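# Stand the drink can upright on the cork coaster

## Task

Get the drink can standing on its end at the centre of the round cork coaster. The can has to be supported by that coaster, and the coaster in turn by the table or by the second coaster, with the gripper bearing the weight of neither. Finish by opening the gripper and withdrawing the hand. The result only counts if everything stays in place without the robot holding it.

## Robot and tools

Robot: one Franka FR3 arm with seven revolute joints and a parallel two-finger gripper. Its base may sit slightly tilted on the table. Other things to know: a brief tug may act on something held, or a loose object may get nudged. Never let an object leave the table, because that fails the job.

Frame: the scene frame has its origin on the table surface directly beneath the arm base, +z upward, and +y to the left when facing along +x. Distances are metres. The state line reports end_effector_position (the point between the pads when closed) and end_effector_quat_wxyz in this frame. At long reach this printed position may be somewhat wrong. The gripper fingers extend along its own +z and close along its own y. Closed fingertips reach about 33 mm past that point, fully open ones about 9 mm. While closing, the tips travel about 24 mm farther from the arm, so keep that much room above any surface.

execute_actions, argument actions: a list holding a single action, a single wait, or nothing. An empty list, {"actions": []}, just reports the state. A refused call moves nothing. An action is {"rows": [[...]], "steps": n}, with n from 1 to 15 (15 if omitted); each step is 1/30 s. Each row is used for one step, and the final row repeats if rows run out. A wait is {"steps": n} with n up to 300 and no rows; it returns once that many steps have passed since the previous result, counting your reply time. Optional pictures (boolean) turns camera images on or off; by default they come with each result.

Each row is one flat list of 10 numbers for the single arm, in this order: arm/fr3_joint1 through arm/fr3_joint7, then gripper/position, gripper/force_limit, gripper/speed. The first seven are absolute target joint angles in radians, on the same scale as the Joint positions line, not offsets. Stated ranges: joint1 (waist) -2.744 to 2.744; joint2 (shoulder) -1.784 to 1.784; joint3 (upper arm roll) -2.901 to 2.901; joint4 (elbow) -3.042 to -0.152; joint5 (forearm roll) -2.807 to 2.807; joint6 (wrist pitch) 0.544 to 4.517; joint7 (wrist roll) -3.016 to 3.016. True ends may differ by up to 0.018 rad. A call is rejected if a target exceeds a stated end by more than 0.018 rad and is also beyond where that joint currently is. Targets beyond the true end get clipped there, and the result may print "joint sent to its limit" (possibly about an earlier action still running); not seeing it does not prove there is more room.

The last three numbers are each in [-1, 1]. gripper/position: +1 fully open (140 mm), about -0.8 pads touching, -1 closes until blocked. gripper/force_limit: grip strength, roughly 14 N at -1, 60 N at 0, 107 N at +1 for parts up to 40 mm wide. gripper/speed: pad gap rate, about 30 mm/s at -1, 140 at 0, 250 at +1.

Motion limits: on every step each joint target is held within a lead of its measured angle: 0.248 rad for joints 1 to 4, 0.677 for joint5, 0.715 for joint6, 1.54 for joint7. If the targets would place the hand over 70 mm from where it is measured, all are pulled back toward the current angles. Distant goals therefore take several calls. Between calls the arm keeps heading for the last row sent until it has nearly stopped moving or a step is HELD; then only a new action makes it continue.

Gripping: command position -1 and confirm object_status reads 2. Codes: 0 moving; 1 blocked while opening; 2 blocked while closing (holding something); 3 reached the commanded position or pads met (a thin item may still be in hand). Stopped fingers stay put until the position number changes by 0.01 or more, or the object yields or is lost. To squeeze harder while at 2, raise force_limit and switch position between -1 and -0.98. position_measured is in counts, nonlinear: 3 fully open, 230 pads together.

Result lines: Joint positions and Joint velocities in joint order (rad, rad/s); Joint torques (total drive output, noisy and offset); External joint torques (estimate of outside load including held weight and friction, or "no reading"). "joint command not followed" means the clearance check altered or blocked targets; mounting blocks and posts count as part of the arm. HELD flags steps where your row was partly or wholly not sent. MOTOR HOT warns of heating from carrying loads; reaching the limit brakes the arm (OVER-TEMPERATURE FAULT). A TORQUE FAULT (joint load limits in N m: 35, 35, 32, 30, 12, 12, 12) or FORCE FAULT (40 N external force on arm, tool or held object, weight included) halts the arm for 10 s and drops the rest of the call. Avoid hard pushes, slams, drops and slips.

zoom_image: camera (cam_head_left, cam_head_right, cam_high, cam_low, cam_wrist) and region [x0, y0, x1, y1] in pixels of that camera's latest 504x504 image, origin top-left, at most 504 by 504. It returns an enlarged view. The wrist camera's pose follows from the joint readings; fixed cameras may be off from calibration by a couple of degrees and millimetres.

finished_scene: scene, the current scene's number.

Each tool is called after "Emit:" by a JSON object that holds its "method" and its "body", one argument or row to a line.

## Session

Emit:
{"method": "execute_actions", "body": {
  "actions": []
}}

Scene clock: 0.00 s of 4250.00 s.
end_effector_position=(+0.6234, +0.3593, +0.3362) position_measured=3 object_status=3 end_effector_quat_wxyz=(+0.265, -0.493, +0.823, +0.095)
Joint positions: [ 0.489  0.087 -0.006 -1.968  0.437  2.536  0.646]
Joint velocities: [-0.    -0.     0.001  0.    -0.001  0.     0.001]
Joint torques (N m, as the joint torque sensors report them, + toward a larger angle): no reading
External joint torques (N m, as the arm's controller estimates them; a push from outside toward a larger angle lowers the number): no reading

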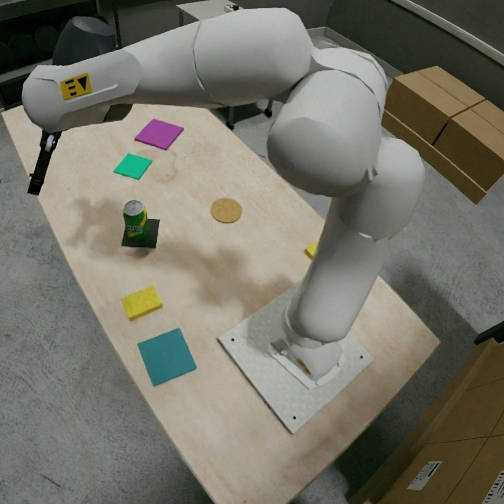

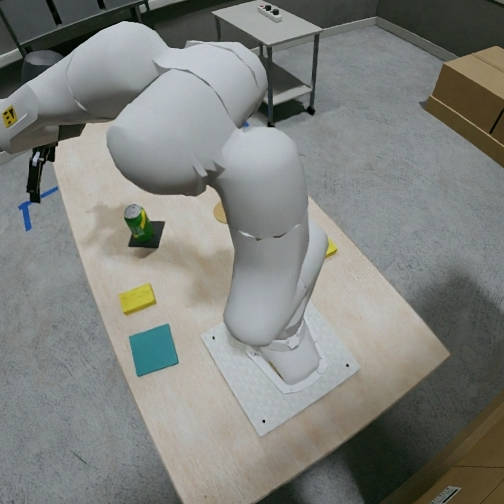

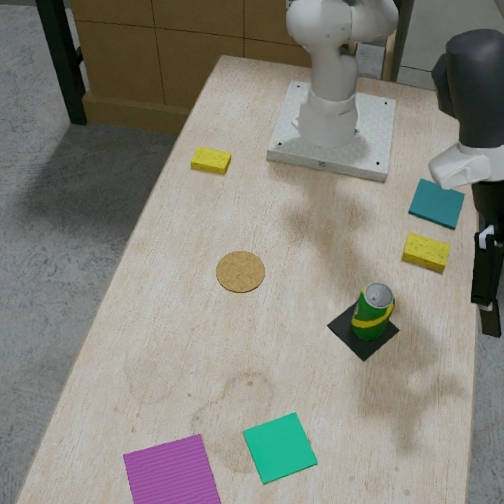

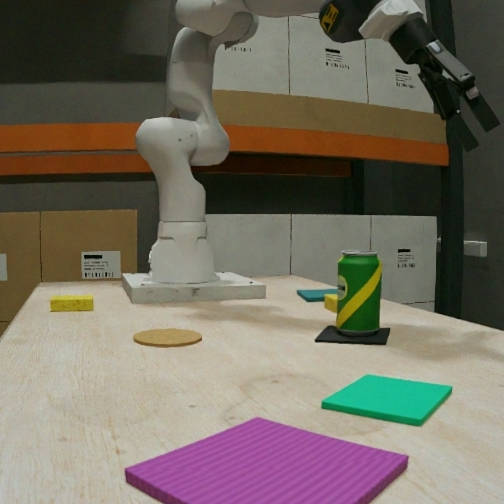

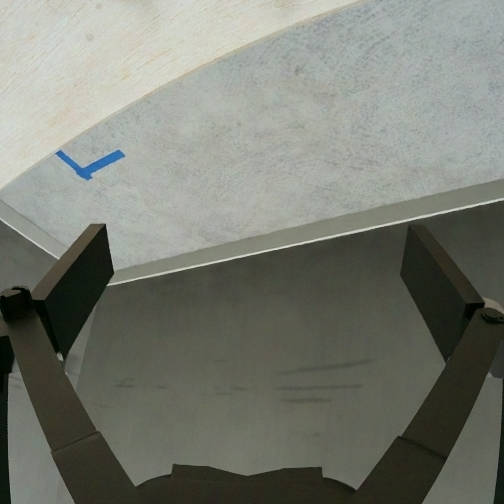

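Emit:
{"method": "execute_actions", "body": {
  "actions": [
    {"rows":[[0.29,0,0,-2.0,0,2.0,0.785,1,-0.5,0]]}
  ],
  "pictures": false
}}

Emit:
{"method": "execute_actions", "body": {
  "actions": [
    {"steps":45}
  ]
}}

Scene clock: 8.43 s of 4250.00 s.
end_effector_position=(+0.5601, +0.1622, +0.2911) position_measured=3 object_status=3 end_effector_quat_wxyz=(+0.049, -0.515, +0.856, -0.005)
Joint positions: [ 0.294  0.003 -0.002 -1.997  0.038  2.092  0.73 ]
Joint velocities: [-0.082 -0.026 -0.005 -0.021 -0.309 -0.535  0.164]
Joint torques (N m, as the joint torque sensors report them, + toward a larger angle): [  0.7  -30.6    0.29  23.31   0.36   2.01   0.28]
External joint torques (N m, as the arm's controller estimates them; a push from outside toward a larger angle lowers the number): [-1.66  0.92 -2.03 -1.27 -0.56 -0.85  0.28]
Steps of this call (steps 1 to 90: nothing new was sent; then 4.93 s passed at rest; steps 91 to 105: all 15 steps of this action). Readings (joint positions | what the end effector reports):
91: [0.477 0.082 0.001 -1.970 0.406 2.508 0.650] | position_measured=3 object_status=3
92: [0.460 0.074 0.004 -1.974 0.371 2.475 0.655] | position_measured=3 object_status=3
94: [0.424 0.058 0.005 -1.979 0.306 2.413 0.664] | position_measured=3 object_status=3
98: [0.358 0.030 0.003 -1.987 0.189 2.291 0.684] | position_measured=3 object_status=3
105: the state above

Scene clock: 9.93 s of 4250.00 s.
end_effector_position=(+0.5354, +0.1454, +0.2816) position_measured=3 object_status=3 end_effector_quat_wxyz=(+0.003, -0.500, +0.866, -0.008)
Joint positions: [ 0.291  0.002 -0.002 -1.998  0.002  2.005  0.779]
Joint velocities: [-0.     0.    -0.     0.001  0.001  0.     0.001]
Joint torques (N m, as the joint torque sensors report them, + toward a larger angle): [ -1.32 -31.13   0.68  22.46   0.21   1.7    0.33]
External joint torques (N m, as the arm's controller estimates them; a push from outside toward a larger angle lowers the number): [-0.87  0.71  1.12 -1.71 -0.5  -0.77  0.33]
Steps of this call (steps 1 to 30: the robot went on to your last target; steps 31 to 45: nothing new was sent). Readings (joint positions | what the end effector reports):
1: [0.292 0.002 -0.002 -1.997 0.029 2.077 0.735] | position_measured=3 object_status=3
2: [0.291 0.002 -0.002 -1.998 0.023 2.063 0.740] | position_measured=3 object_status=3
4: [0.291 0.002 -0.002 -1.998 0.014 2.044 0.748] | position_measured=3 object_status=3
8: [0.291 0.002 -0.002 -1.998 0.006 2.022 0.759] | position_measured=3 object_status=3
45: the state above
The arm was judged still, so your last target was given up. Only a new action makes it travel on or press farther. Fingers that are still opening or closing keep moving.
camera_calibration (this result's frames):
cam_wrist: T_world_to_cam=[[-0.861663, 0.505939, -0.039528, 0.398611], [0.436877, 0.779163, 0.449493, -0.469138], [0.258214, 0.370042, -0.892409, 0.237556], [0, 0, 0, 1]] pos_world=[0.487084, 0.0759568, 0.438628]

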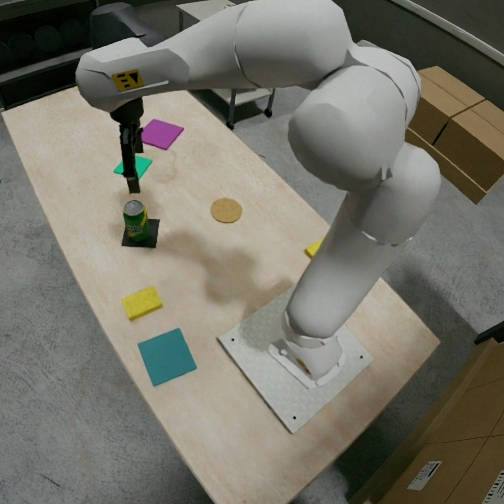

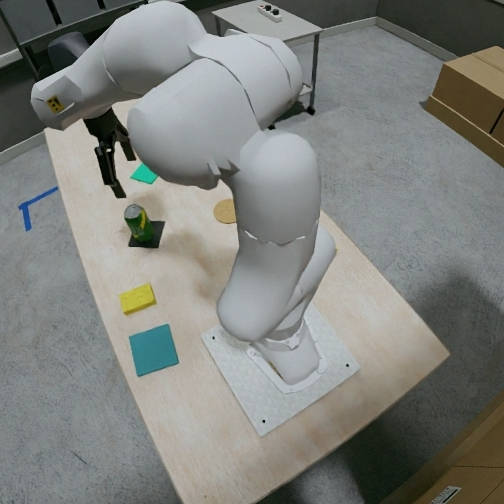

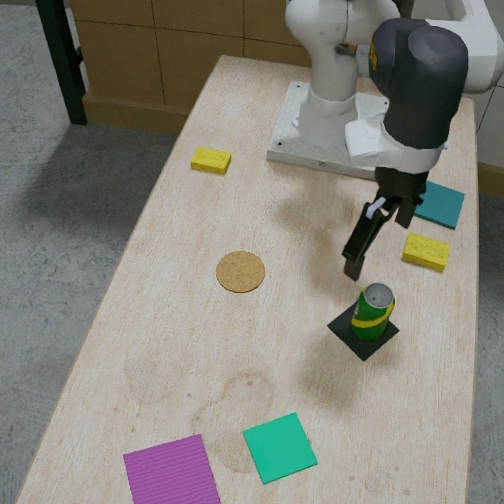

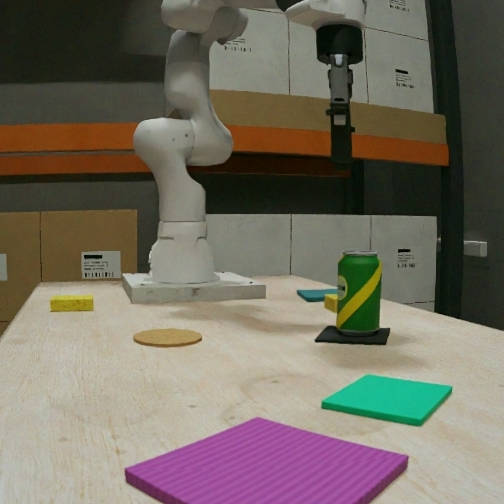

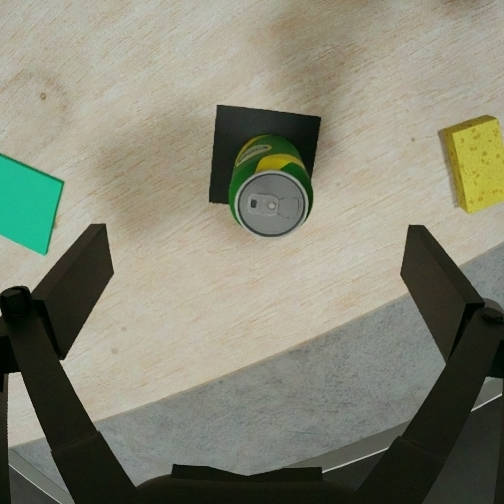

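Emit:
{"method": "execute_actions", "body": {
  "actions": [
    {"rows":[[0.34,0.135,0,-2.074,0,2.209,0.785,1,-0.5,0]]}
  ],
  "pictures": false
}}

Emit:
{"method": "execute_actions", "body": {
  "actions": [
    {"rows":[[0.34,0.16,0,-2.087,0,2.247,0.785,1,-0.5,0],[0.34,0.16,0,-2.087,0,2.247,0.785,1,-0.5,0],[0.34,0.19,0,-2.102,0,2.292,0.785,1,-0.5,0],[0.34,0.19,0,-2.102,0,2.292,0.785,1,-0.5,0],[0.34,0.22,0,-2.116,0,2.336,0.785,1,-0.5,0],[0.34,0.22,0,-2.116,0,2.336,0.785,1,-0.5,0],[0.34,0.25,0,-2.13,0,2.38,0.785,1,-0.5,0],[0.34,0.25,0,-2.13,0,2.38,0.785,1,-0.5,0],[0.34,0.284,0,-2.142,0,2.426,0.785,1,-0.5,0]]}
  ]
}}

Scene clock: 15.20 s of 4250.00 s.
end_effector_position=(+0.5351, +0.1735, +0.1860) position_measured=3 object_status=3 end_effector_quat_wxyz=(-0.010, -0.522, +0.853, -0.005)
Joint positions: [ 0.34   0.137  0.001 -2.076  0.002  2.192  0.78 ]
Joint velocities: [-0.001 -0.026 -0.001  0.011  0.     0.083  0.001]
Joint torques (N m, as the joint torque sensors report them, + toward a larger angle): [ -0.26 -32.97  -0.64  22.29   0.24   2.82   0.29]
External joint torques (N m, as the arm's controller estimates them; a push from outside toward a larger angle lowers the number): [ 0.4   1.18 -0.17  0.07 -0.38  0.54  0.29]
Steps of this call (steps 1 to 90: nothing new was sent; then 1.77 s passed at rest; steps 91 to 105: all 15 steps of this action). Readings (joint positions | what the end effector reports):
91: [0.296 0.009 -0.005 -2.004 0.002 2.029 0.780] | position_measured=3 object_status=3
92: [0.304 0.028 -0.005 -2.013 0.002 2.055 0.780] | position_measured=3 object_status=3
94: [0.321 0.078 -0.004 -2.040 0.002 2.102 0.780] | position_measured=3 object_status=3
98: [0.338 0.142 0.001 -2.076 0.002 2.154 0.780] | position_measured=3 object_status=3
105: the state above

Scene clock: 15.70 s of 4250.00 s.
end_effector_position=(+0.5287, +0.1698, +0.0880) position_measured=3 object_status=3 end_effector_quat_wxyz=(-0.021, -0.522, +0.853, -0.002)
Joint positions: [ 0.34   0.289  0.001 -2.144  0.002  2.388  0.78 ]
Joint velocities: [-0.001 -0.001 -0.    -0.    -0.001  0.189 -0.   ]
Joint torques (N m, as the joint torque sensors report them, + toward a larger angle): [ -0.61 -37.79  -1.02  20.7    0.07   3.03   0.23]
External joint torques (N m, as the arm's controller estimates them; a push from outside toward a larger angle lowers the number): [ 0.06  3.43 -0.73 -2.11 -0.47  0.47  0.22]
Steps of this call (steps 1 to 15: all 15 steps of this action). Readings (joint positions | what the end effector reports):
1: [0.340 0.138 0.001 -2.076 0.002 2.200 0.780] | position_measured=3 object_status=3
2: [0.340 0.142 0.001 -2.077 0.002 2.209 0.780] | position_measured=3 object_status=3
4: [0.340 0.160 0.001 -2.085 0.002 2.235 0.780] | position_measured=3 object_status=3
8: [0.340 0.220 0.001 -2.114 0.002 2.302 0.780] | position_measured=3 object_status=3
15: the state above
camera_calibration (this result's frames):
cam_wrist: T_world_to_cam=[[-0.886703, 0.462311, -0.00518256, 0.390481], [0.418085, 0.806564, 0.417924, -0.390098], [0.197391, 0.368408, -0.908467, 0.0913815], [0, 0, 0, 1]] pos_world=[0.491297, 0.100449, 0.248072]

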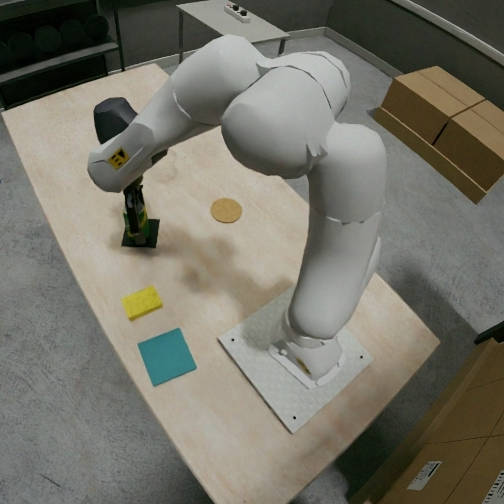

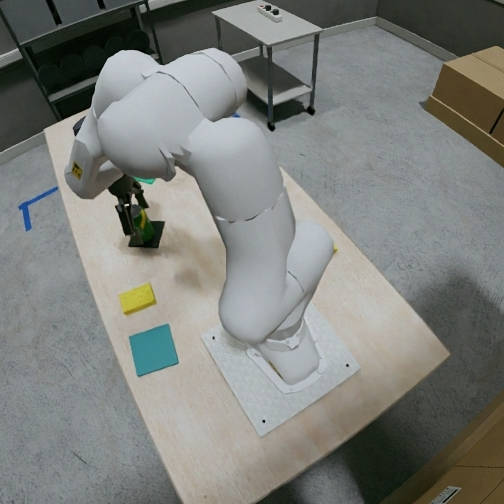

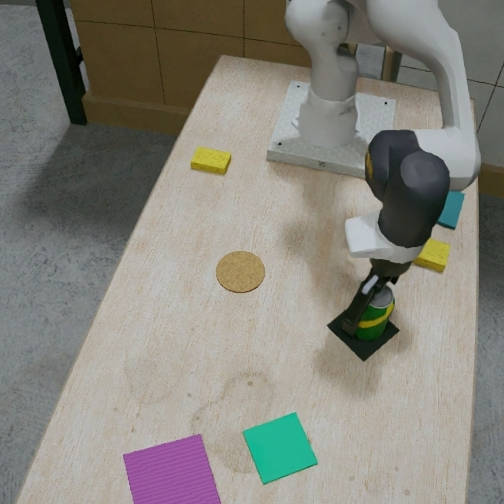

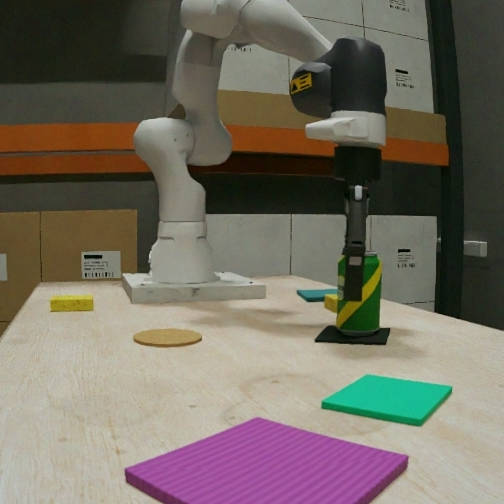

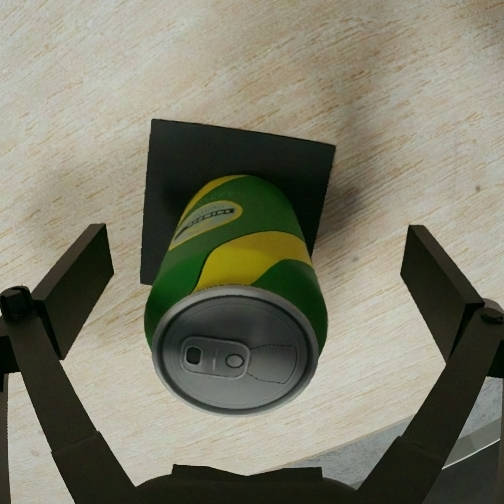

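Emit:
{"method": "execute_actions", "body": {
  "actions": [
    {"rows":[[0.34,0.284,0,-2.142,0,2.426,0.785,-1,-0.4,0]]}
  ],
  "pictures": false
}}

Emit:
{"method": "execute_actions", "body": {
  "actions": [
    {"steps":12}
  ]
}}

Scene clock: 18.70 s of 4250.00 s.
end_effector_position=(+0.5402, +0.1735, +0.0928) position_measured=108 object_status=0 end_effector_quat_wxyz=(-0.003, -0.522, +0.853, -0.007)
Joint positions: [ 0.34   0.285  0.001 -2.143  0.002  2.422  0.78 ]
Joint velocities: [-0.    -0.002  0.    -0.     0.     0.002 -0.   ]
Joint torques (N m, as the joint torque sensors report them, + toward a larger angle): [ -0.54 -35.97  -0.97  20.24   0.09   2.75   0.26]
External joint torques (N m, as the arm's controller estimates them; a push from outside toward a larger angle lowers the number): [ 0.14  1.94 -0.66 -0.58 -0.44  0.3   0.26]
Steps of this call (steps 1 to 30: the robot went on to your last target; steps 31 to 75: nothing new was sent; steps 76 to 90: all 15 steps of this action). Readings (joint positions | what the end effector reports):
76: [0.340 0.286 0.001 -2.144 0.002 2.421 0.780] | position_measured=3 object_status=0
77: [0.340 0.286 0.001 -2.144 0.002 2.421 0.780] | position_measured=9 object_status=0
79: [0.340 0.285 0.001 -2.144 0.002 2.422 0.780] | position_measured=24 object_status=0
83: [0.340 0.285 0.001 -2.143 0.002 2.422 0.780] | position_measured=55 object_status=0
90: the state above

Scene clock: 19.10 s of 4250.00 s.
end_effector_position=(+0.5405, +0.1735, +0.0931) position_measured=128 object_status=2 end_effector_quat_wxyz=(-0.003, -0.522, +0.853, -0.007)
Joint positions: [ 0.34   0.285  0.001 -2.143  0.002  2.423  0.78 ]
Joint velocities: [ 0.001  0.002  0.001 -0.    -0.001  0.001  0.001]
Joint torques (N m, as the joint torque sensors report them, + toward a larger angle): [ -0.34 -36.39  -1.06  20.52   0.17   2.76   0.25]
External joint torques (N m, as the arm's controller estimates them; a push from outside toward a larger angle lowers the number): [ 0.08  1.35 -0.98 -0.22 -0.35  0.32  0.25]
Steps of this call (steps 1 to 12: the robot went on to your last target). Readings (joint positions | what the end effector reports):
1: [0.340 0.285 0.001 -2.143 0.002 2.422 0.780] | position_measured=115 object_status=0
2: [0.340 0.285 0.001 -2.143 0.002 2.422 0.780] | position_measured=123 object_status=0
4: [0.340 0.285 0.001 -2.143 0.002 2.423 0.780] | position_measured=128 object_status=0
8: [0.340 0.285 0.001 -2.143 0.002 2.423 0.780] | position_measured=128 object_status=2
12: the state above
camera_calibration (this result's frames):
cam_wrist: T_world_to_cam=[[-0.886346, 0.46188, -0.0325183, 0.401666], [0.40167, 0.801937, 0.44222, -0.392789], [0.23033, 0.378898, -0.896317, 0.071532], [0, 0, 0, 1]] pos_world=[0.49731, 0.102367, 0.250876]

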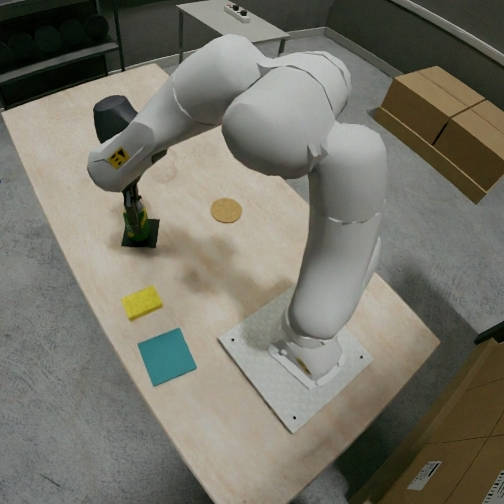

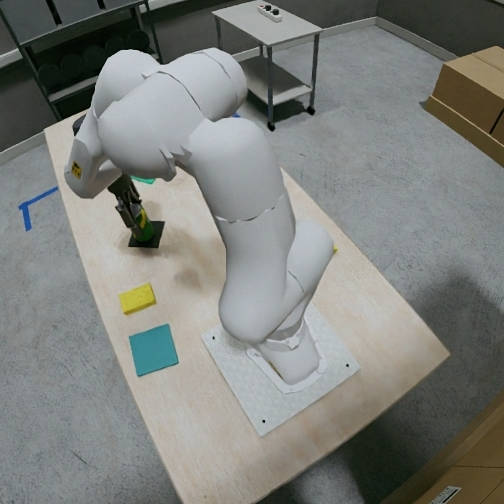

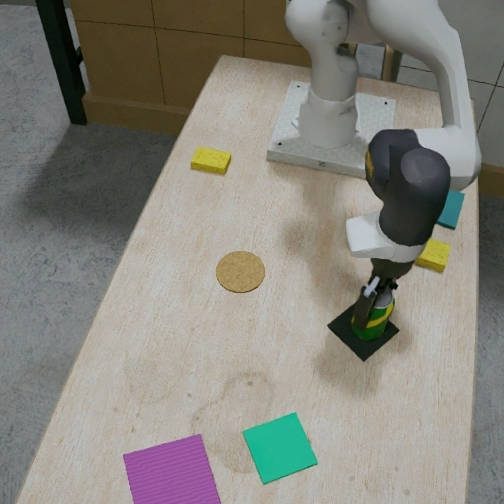

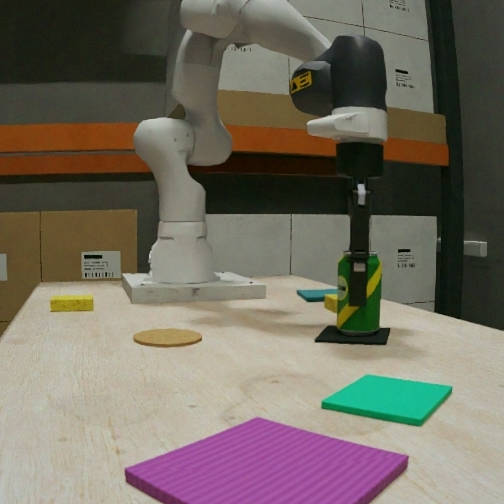

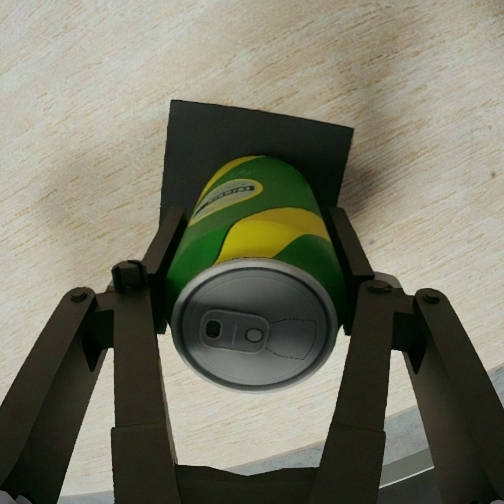

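Emit:
{"method": "execute_actions", "body": {
  "actions": [
    {"rows":[[0.34,0.26,0,-2.133,0,2.393,0.785,-1,-0.4,0],[0.34,0.26,0,-2.133,0,2.393,0.785,-1,-0.4,0],[0.34,0.24,0,-2.125,0,2.365,0.785,-1,-0.4,0],[0.34,0.24,0,-2.125,0,2.365,0.785,-1,-0.4,0],[0.34,0.21,0,-2.12,0,2.33,0.785,-1,-0.4,0]],"steps":12}
  ],
  "pictures": false
}}

Emit:
{"method": "execute_actions", "body": {
  "actions": [
    {"rows":[[-0.222,0.02,0,-2.419,0,2.439,0.785,-1,-0.4,0]]}
  ],
  "pictures": false
}}

Emit:
{"method": "execute_actions", "body": {
  "actions": [
    {"steps":30}
  ]
}}

Scene clock: 22.97 s of 4250.00 s.
end_effector_position=(+0.5463, +0.1761, +0.1373) position_measured=128 object_status=2 end_effector_quat_wxyz=(+0.007, -0.522, +0.853, -0.009)
Joint positions: [ 0.34   0.212  0.001 -2.121  0.001  2.348  0.78 ]
Joint velocities: [ 0.001  0.002  0.    -0.001  0.    -0.092  0.002]
Joint torques (N m, as the joint torque sensors report them, + toward a larger angle): [ -1.02 -35.79  -0.92  21.72   0.25   2.07   0.21]
External joint torques (N m, as the arm's controller estimates them; a push from outside toward a larger angle lowers the number): [-0.33 -1.1  -0.5   1.12 -0.32 -0.44  0.22]
Steps of this call (steps 1 to 15: the robot went on to your last target; steps 16 to 90: nothing new was sent; then 0.47 s passed at rest; steps 91 to 102: all 12 steps of this action). Readings (joint positions | what the end effector reports):
91: [0.340 0.283 0.001 -2.143 0.002 2.418 0.780] | position_measured=128 object_status=2
92: [0.340 0.279 0.001 -2.143 0.002 2.413 0.780] | position_measured=128 object_status=2
94: [0.340 0.266 0.001 -2.138 0.002 2.397 0.780] | position_measured=128 object_status=2
98: [0.340 0.224 0.001 -2.126 0.001 2.362 0.780] | position_measured=128 object_status=2
102: the state above

Scene clock: 23.47 s of 4250.00 s.
end_effector_position=(+0.4687, -0.1022, +0.1190) position_measured=128 object_status=2 end_effector_quat_wxyz=(-0.012, -0.282, +0.959, +0.001)
Joint positions: [-0.185  0.04  -0.001 -2.412  0.003  2.42   0.78 ]
Joint velocities: [-0.625 -0.098 -0.13  -0.143 -0.001  0.092  0.   ]
Joint torques (N m, as the joint torque sensors report them, + toward a larger angle): [  6.66 -34.25   6.58  23.24  -0.16   2.88   0.24]
External joint torques (N m, as the arm's controller estimates them; a push from outside toward a larger angle lowers the number): [-4.79 -4.95 -4.52  2.02 -0.41  0.36  0.24]
Steps of this call (steps 1 to 15: all 15 steps of this action). Readings (joint positions | what the end effector reports):
1: [0.321 0.195 0.013 -2.148 0.002 2.358 0.780] | position_measured=128 object_status=2
2: [0.295 0.170 0.018 -2.184 0.002 2.363 0.780] | position_measured=128 object_status=2
4: [0.232 0.130 0.018 -2.247 0.002 2.372 0.780] | position_measured=128 object_status=2
8: [0.079 0.080 0.012 -2.336 0.002 2.388 0.780] | position_measured=128 object_status=2
15: the state above

Scene clock: 24.47 s of 4250.00 s.
end_effector_position=(+0.4667, -0.1196, +0.1237) position_measured=128 object_status=2 end_effector_quat_wxyz=(-0.004, -0.265, +0.964, -0.004)
Joint positions: [-0.22   0.025 -0.002 -2.421  0.002  2.432  0.78 ]
Joint velocities: [-0.    -0.001  0.     0.001 -0.001 -0.    -0.001]
Joint torques (N m, as the joint torque sensors report them, + toward a larger angle): [ -2.11 -30.29   0.96  20.82   0.01   3.28   0.27]
External joint torques (N m, as the arm's controller estimates them; a push from outside toward a larger angle lowers the number): [-1.75 -1.26  1.29  0.04 -0.51  0.81  0.27]
Steps of this call (steps 1 to 30: the robot went on to your last target). Readings (joint positions | what the end effector reports):
1: [-0.201 0.038 -0.004 -2.416 0.003 2.422 0.780] | position_measured=128 object_status=2
2: [-0.211 0.036 -0.005 -2.418 0.003 2.425 0.780] | position_measured=128 object_status=2
4: [-0.216 0.034 -0.004 -2.421 0.003 2.428 0.780] | position_measured=128 object_status=2
8: [-0.219 0.027 -0.002 -2.421 0.002 2.430 0.780] | position_measured=128 object_status=2
30: the state above
The arm was judged still, so your last target was given up. Only a new action makes it travel on or press farther. Fingers that are still opening or closing keep moving.
camera_calibration (this result's frames):
cam_wrist: T_world_to_cam=[[-0.503407, 0.863593, -0.0280672, 0.341507], [0.7677, 0.461943, 0.444124, -0.353315], [0.396508, 0.202028, -0.895526, 0.128201], [0, 0, 0, 1]] pos_world=[0.392325, -0.157612, 0.281308]

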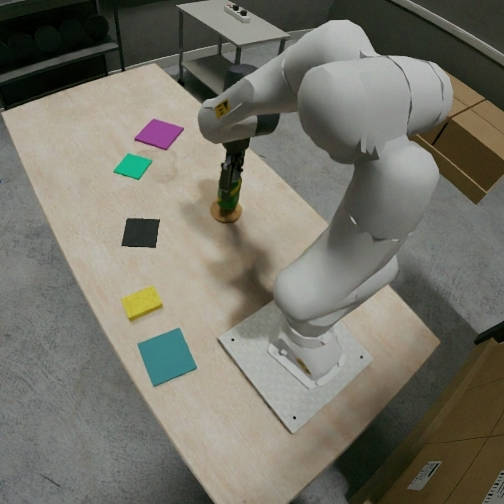

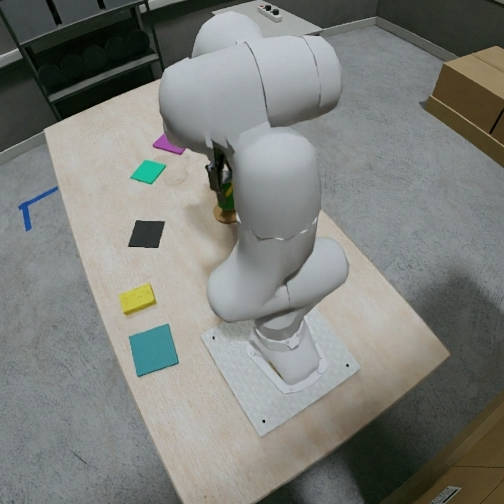

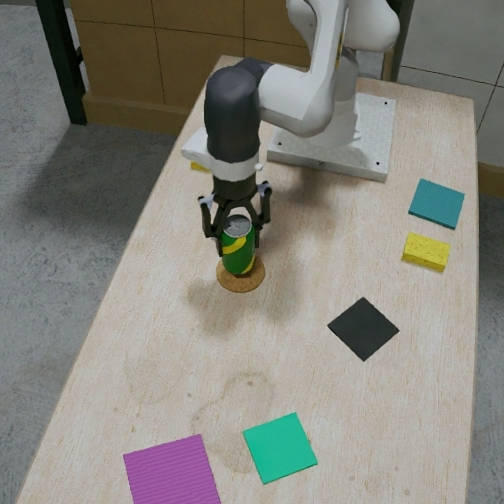

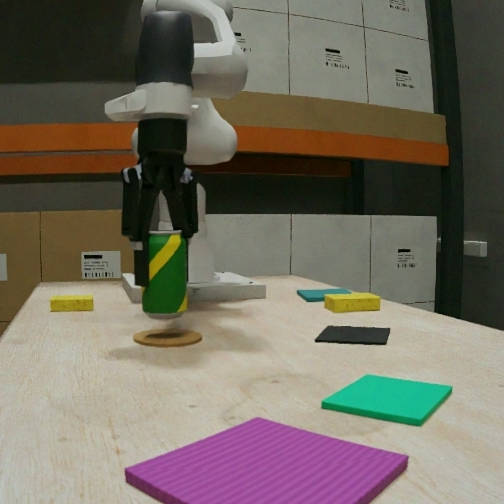

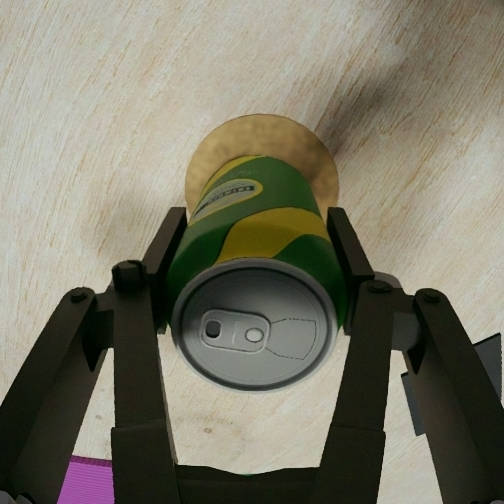

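Emit:
{"method": "execute_actions", "body": {
  "actions": [
    {"rows":[[-0.212,0.035,0,-2.423,0,2.47,0.785,-1,-0.4,0],[-0.212,0.035,0,-2.423,0,2.47,0.785,-1,-0.4,0],[-0.212,0.05,0,-2.427,0,2.49,0.785,-1,-0.4,0],[-0.212,0.05,0,-2.427,0,2.49,0.785,-1,-0.4,0],[-0.211,0.07,0,-2.432,0,2.512,0.785,-1,-0.4,0]]}
  ],
  "pictures": false
}}

Emit:
{"method": "execute_actions", "body": {
  "actions": [
    {"steps":15}
  ]
}}

Scene clock: 29.77 s of 4250.00 s.
end_effector_position=(+0.4690, -0.1171, +0.1008) position_measured=128 object_status=2 end_effector_quat_wxyz=(-0.002, -0.268, +0.963, -0.005)
Joint positions: [-0.213  0.074 -0.002 -2.435  0.002  2.499  0.78 ]
Joint velocities: [-0.001 -0.001 -0.001 -0.    -0.001  0.039 -0.   ]
Joint torques (N m, as the joint torque sensors report them, + toward a larger angle): [  0.28 -29.91   0.83  20.41   0.06   3.37   0.26]
External joint torques (N m, as the arm's controller estimates them; a push from outside toward a larger angle lowers the number): [ 0.64 -0.14  1.12  0.57 -0.42  0.93  0.26]
Steps of this call (steps 1 to 90: nothing new was sent; then 1.80 s passed at rest; steps 91 to 105: all 15 steps of this action). Readings (joint positions | what the end effector reports):
91: [-0.219 0.027 -0.002 -2.422 0.002 2.436 0.780] | position_measured=128 object_status=2
92: [-0.218 0.030 -0.002 -2.422 0.002 2.442 0.780] | position_measured=128 object_status=2
94: [-0.215 0.039 -0.002 -2.424 0.002 2.455 0.780] | position_measured=128 object_status=2
98: [-0.213 0.067 -0.002 -2.432 0.002 2.482 0.780] | position_measured=128 object_status=2
105: the state above

Scene clock: 30.27 s of 4250.00 s.
end_effector_position=(+0.4708, -0.1175, +0.1013) position_measured=128 object_status=2 end_effector_quat_wxyz=(+0.001, -0.268, +0.963, -0.006)
Joint positions: [-0.213  0.074 -0.002 -2.435  0.002  2.504  0.78 ]
Joint velocities: [-0.    -0.002 -0.    -0.     0.001  0.001 -0.001]
Joint torques (N m, as the joint torque sensors report them, + toward a larger angle): [  0.57 -30.18   0.35  20.26   0.     3.29   0.24]
External joint torques (N m, as the arm's controller estimates them; a push from outside toward a larger angle lowers the number): [ 1.01 -0.32  0.71  0.31 -0.49  0.81  0.25]
Steps of this call (steps 1 to 15: the robot went on to your last target). Readings (joint positions | what the end effector reports):
1: [-0.213 0.074 -0.002 -2.435 0.002 2.500 0.780] | position_measured=128 object_status=2
2: [-0.213 0.074 -0.002 -2.435 0.002 2.501 0.780] | position_measured=128 object_status=2
4: [-0.213 0.074 -0.002 -2.435 0.002 2.502 0.780] | position_measured=128 object_status=2
8: [-0.213 0.074 -0.002 -2.435 0.002 2.503 0.780] | position_measured=128 object_status=2
15: the state above
The arm was judged still, so your last target was given up. Only a new action makes it travel on or press farther. Fingers that are still opening or closing keep moving.
camera_calibration (this result's frames):
cam_wrist: T_world_to_cam=[[-0.509323, 0.859816, -0.0361364, 0.344242], [0.759563, 0.468882, 0.450792, -0.343557], [0.404542, 0.202151, -0.891897, 0.102018], [0, 0, 0, 1]] pos_world=[0.395013, -0.15552, 0.258303]

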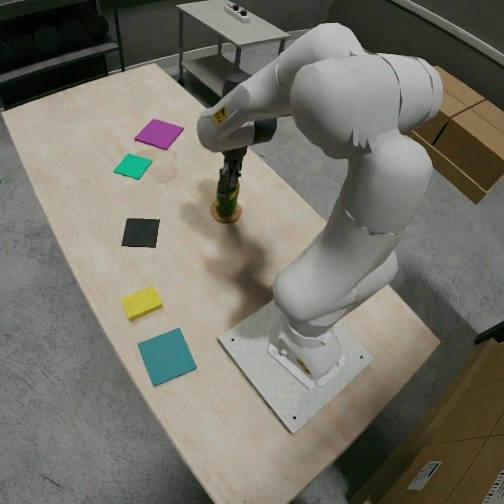

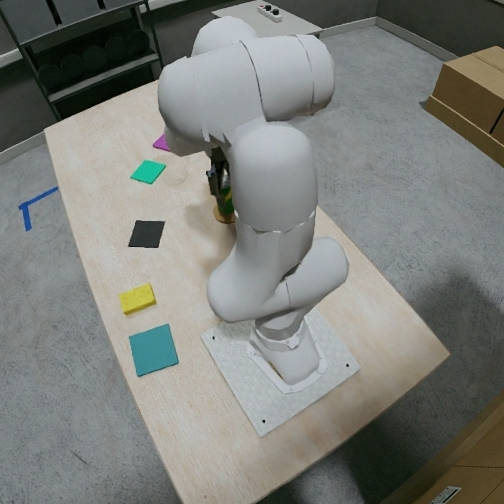

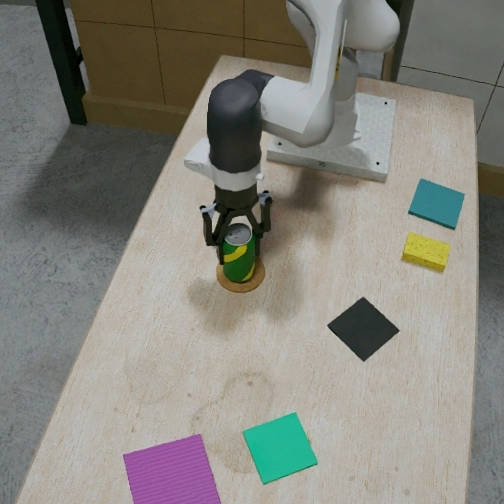

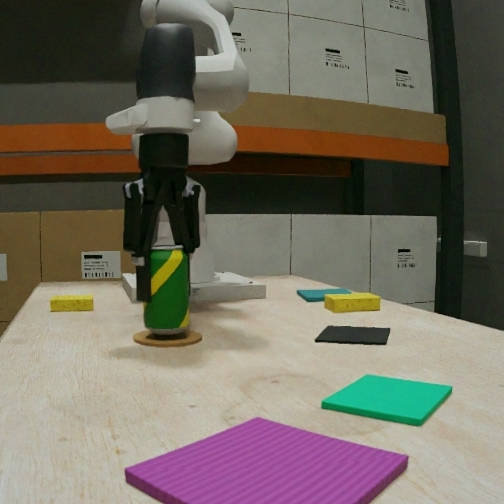

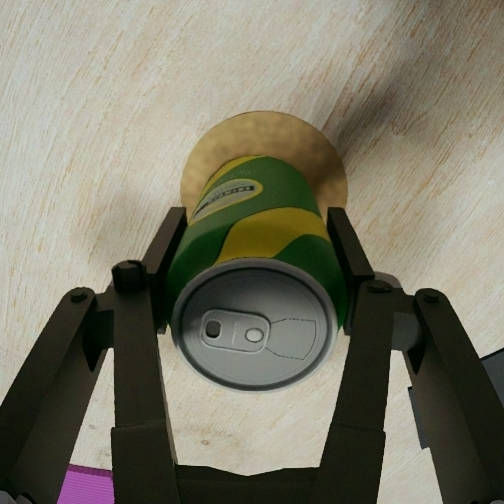

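Emit:
{"method": "execute_actions", "body": {
  "actions": [
    {"rows":[[-0.204,0.077,0,-2.435,0,2.518,0.785,-1,-0.4,0],[-0.204,0.077,0,-2.435,0,2.518,0.785,-1,-0.4,0],[-0.204,0.077,0,-2.435,0,2.518,0.785,-1,-0.4,0],[-0.204,0.084,0,-2.437,0,2.525,0.785,-1,-0.4,0]]}
  ],
  "pictures": false
}}

Emit:
{"method": "execute_actions", "body": {
  "actions": [
    {"rows":[[-0.204,0.084,0,-2.437,0,2.525,0.785,1,-0.4,0]]}
  ],
  "pictures": false
}}

Emit:
{"method": "execute_actions", "body": {
  "actions": [
    {"rows":[[-0.204,0.02,0,-2.419,0,2.42,0.785,1,-0.4,0],[-0.204,0.02,0,-2.419,0,2.42,0.785,1,-0.4,0],[-0.204,0.02,0,-2.419,0,2.4,0.785,1,-0.4,0],[-0.204,-0.04,0,-2.39,0,2.33,0.785,1,-0.4,0],[-0.204,-0.04,0,-2.39,0,2.33,0.785,1,-0.4,0],[-0.204,-0.04,0,-2.39,0,2.3,0.785,1,-0.4,0],[-0.204,-0.2,0,-2.25,0,2.05,0.785,1,-0.4,0]]}
  ],
  "pictures": false
}}

Emit:
{"method": "execute_actions", "body": {
  "actions": [
    {"steps":15}
  ]
}}

Scene clock: 38.37 s of 4250.00 s.
end_effector_position=(+0.4700, -0.1138, +0.0948) position_measured=128 object_status=2 end_effector_quat_wxyz=(-0.001, -0.272, +0.962, -0.005)
Joint positions: [-0.206  0.086 -0.002 -2.438  0.002  2.516  0.78 ]
Joint velocities: [ 0.     0.    -0.     0.    -0.001  0.008 -0.001]
Joint torques (N m, as the joint torque sensors report them, + toward a larger angle): [  0.37 -29.52   0.38  19.14   0.02   3.31   0.24]
External joint torques (N m, as the arm's controller estimates them; a push from outside toward a larger angle lowers the number): [ 0.69  0.43  0.61 -0.53 -0.45  0.85  0.24]
Steps of this call (steps 1 to 90: nothing new was sent; then 4.60 s passed at rest; steps 91 to 105: all 15 steps of this action). Readings (joint positions | what the end effector reports):
91: [-0.212 0.074 -0.002 -2.435 0.002 2.506 0.780] | position_measured=128 object_status=2
92: [-0.210 0.075 -0.002 -2.435 0.002 2.507 0.780] | position_measured=128 object_status=2
94: [-0.207 0.078 -0.002 -2.435 0.002 2.509 0.780] | position_measured=128 object_status=2
98: [-0.206 0.085 -0.002 -2.438 0.002 2.514 0.780] | position_measured=128 object_status=2
105: the state above

Scene clock: 38.87 s of 4250.00 s.
end_effector_position=(+0.4715, -0.1141, +0.0955) position_measured=23 object_status=0 end_effector_quat_wxyz=(+0.001, -0.272, +0.962, -0.007)
Joint positions: [-0.206  0.086 -0.002 -2.438  0.002  2.52   0.78 ]
Joint velocities: [-0.001 -0.001 -0.001  0.    -0.001  0.003  0.001]
Joint torques (N m, as the joint torque sensors report them, + toward a larger angle): [  0.71 -29.42   0.51  19.25   0.1    2.89   0.27]
External joint torques (N m, as the arm's controller estimates them; a push from outside toward a larger angle lowers the number): [ 1.1   0.53  0.82 -0.44 -0.37  0.42  0.27]
Steps of this call (steps 1 to 15: all 15 steps of this action). Readings (joint positions | what the end effector reports):
1: [-0.206 0.086 -0.002 -2.438 0.002 2.517 0.780] | position_measured=128 object_status=0
2: [-0.206 0.086 -0.002 -2.438 0.002 2.517 0.780] | position_measured=128 object_status=0
4: [-0.206 0.086 -0.002 -2.438 0.002 2.518 0.780] | position_measured=106 object_status=0
8: [-0.206 0.086 -0.002 -2.438 0.002 2.519 0.780] | position_measured=76 object_status=0
15: the state above

Scene clock: 39.37 s of 4250.00 s.
end_effector_position=(+0.4976, -0.1179, +0.2902) position_measured=3 object_status=3 end_effector_quat_wxyz=(+0.046, -0.272, +0.961, -0.031)
Joint positions: [-0.206 -0.208 -0.002 -2.247  0.002  2.138  0.78 ]
Joint velocities: [-0.    -0.101  0.001  0.073 -0.    -0.465  0.   ]
Joint torques (N m, as the joint torque sensors report them, + toward a larger angle): [  0.72 -14.69   0.25  18.68   0.28   0.92   0.25]
External joint torques (N m, as the arm's controller estimates them; a push from outside toward a larger angle lowers the number): [ 1.   -0.36  0.77  0.83 -0.36 -0.92  0.26]
Steps of this call (steps 1 to 15: all 15 steps of this action). Readings (joint positions | what the end effector reports):
1: [-0.206 0.078 -0.002 -2.438 0.002 2.504 0.780] | position_measured=15 object_status=0
2: [-0.206 0.063 -0.002 -2.435 0.002 2.488 0.780] | position_measured=8 object_status=0
4: [-0.206 0.031 -0.002 -2.423 0.002 2.449 0.780] | position_measured=3 object_status=0
8: [-0.206 -0.057 -0.002 -2.365 0.002 2.337 0.780] | position_measured=3 object_status=0
15: the state above

Scene clock: 39.87 s of 4250.00 s.
end_effector_position=(+0.4724, -0.1119, +0.2775) position_measured=3 object_status=3 end_effector_quat_wxyz=(+0.008, -0.272, +0.962, -0.010)
Joint positions: [-0.206 -0.201 -0.002 -2.249  0.002  2.059  0.78 ]
Joint velocities: [-0.    -0.    -0.001 -0.002 -0.001 -0.024  0.001]
Joint torques (N m, as the joint torque sensors report them, + toward a larger angle): [  0.92 -22.37   0.44  22.48   0.3    1.73   0.27]
External joint torques (N m, as the arm's controller estimates them; a push from outside toward a larger angle lowers the number): [ 1.27  2.01  1.03 -1.57 -0.39 -0.78  0.28]
Steps of this call (steps 1 to 15: the robot went on to your last target). Readings (joint positions | what the end effector reports):
1: [-0.206 -0.209 -0.002 -2.246 0.002 2.124 0.780] | position_measured=3 object_status=3
2: [-0.206 -0.208 -0.002 -2.246 0.002 2.112 0.780] | position_measured=3 object_status=3
4: [-0.206 -0.205 -0.002 -2.247 0.002 2.093 0.780] | position_measured=3 object_status=3
8: [-0.206 -0.201 -0.002 -2.249 0.002 2.071 0.780] | position_measured=3 object_status=3
15: the state above
camera_calibration (this result's frames):
cam_wrist: T_world_to_cam=[[-0.51572, 0.855505, -0.0463044, 0.351971], [0.748905, 0.476392, 0.460643, -0.423676], [0.416141, 0.202885, -0.886377, 0.250438], [0, 0, 0, 1]] pos_world=[0.394594, -0.150087, 0.433444]

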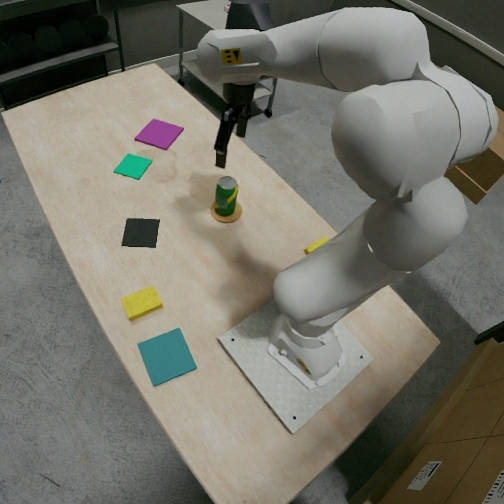

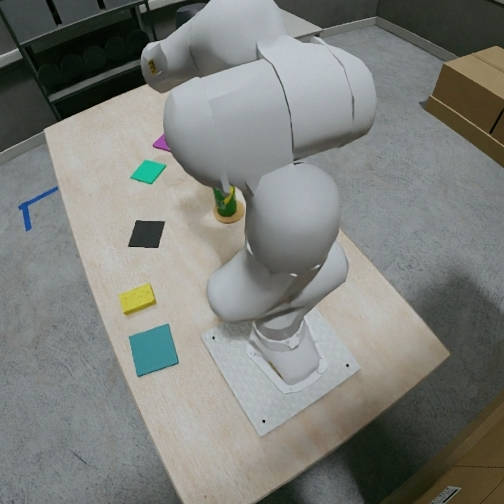

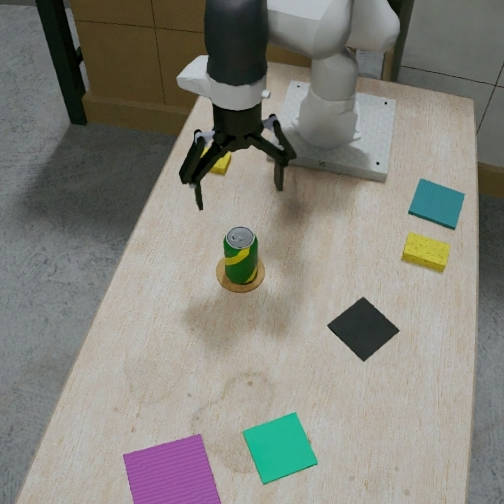

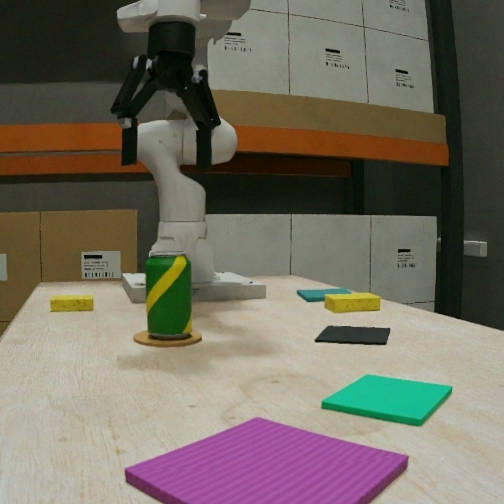

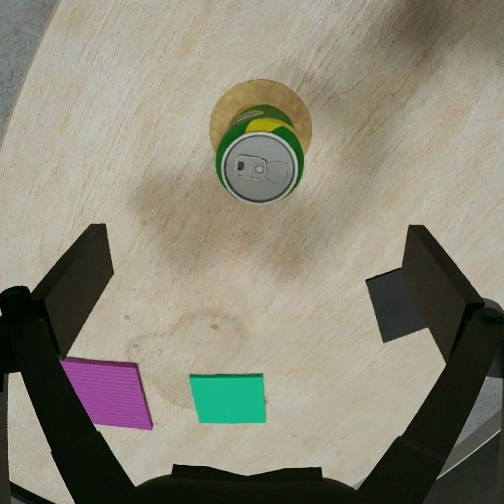

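Emit:
{"method": "finished_scene", "body": {
  "scene": 1
}}

The scene is finished: the task was done.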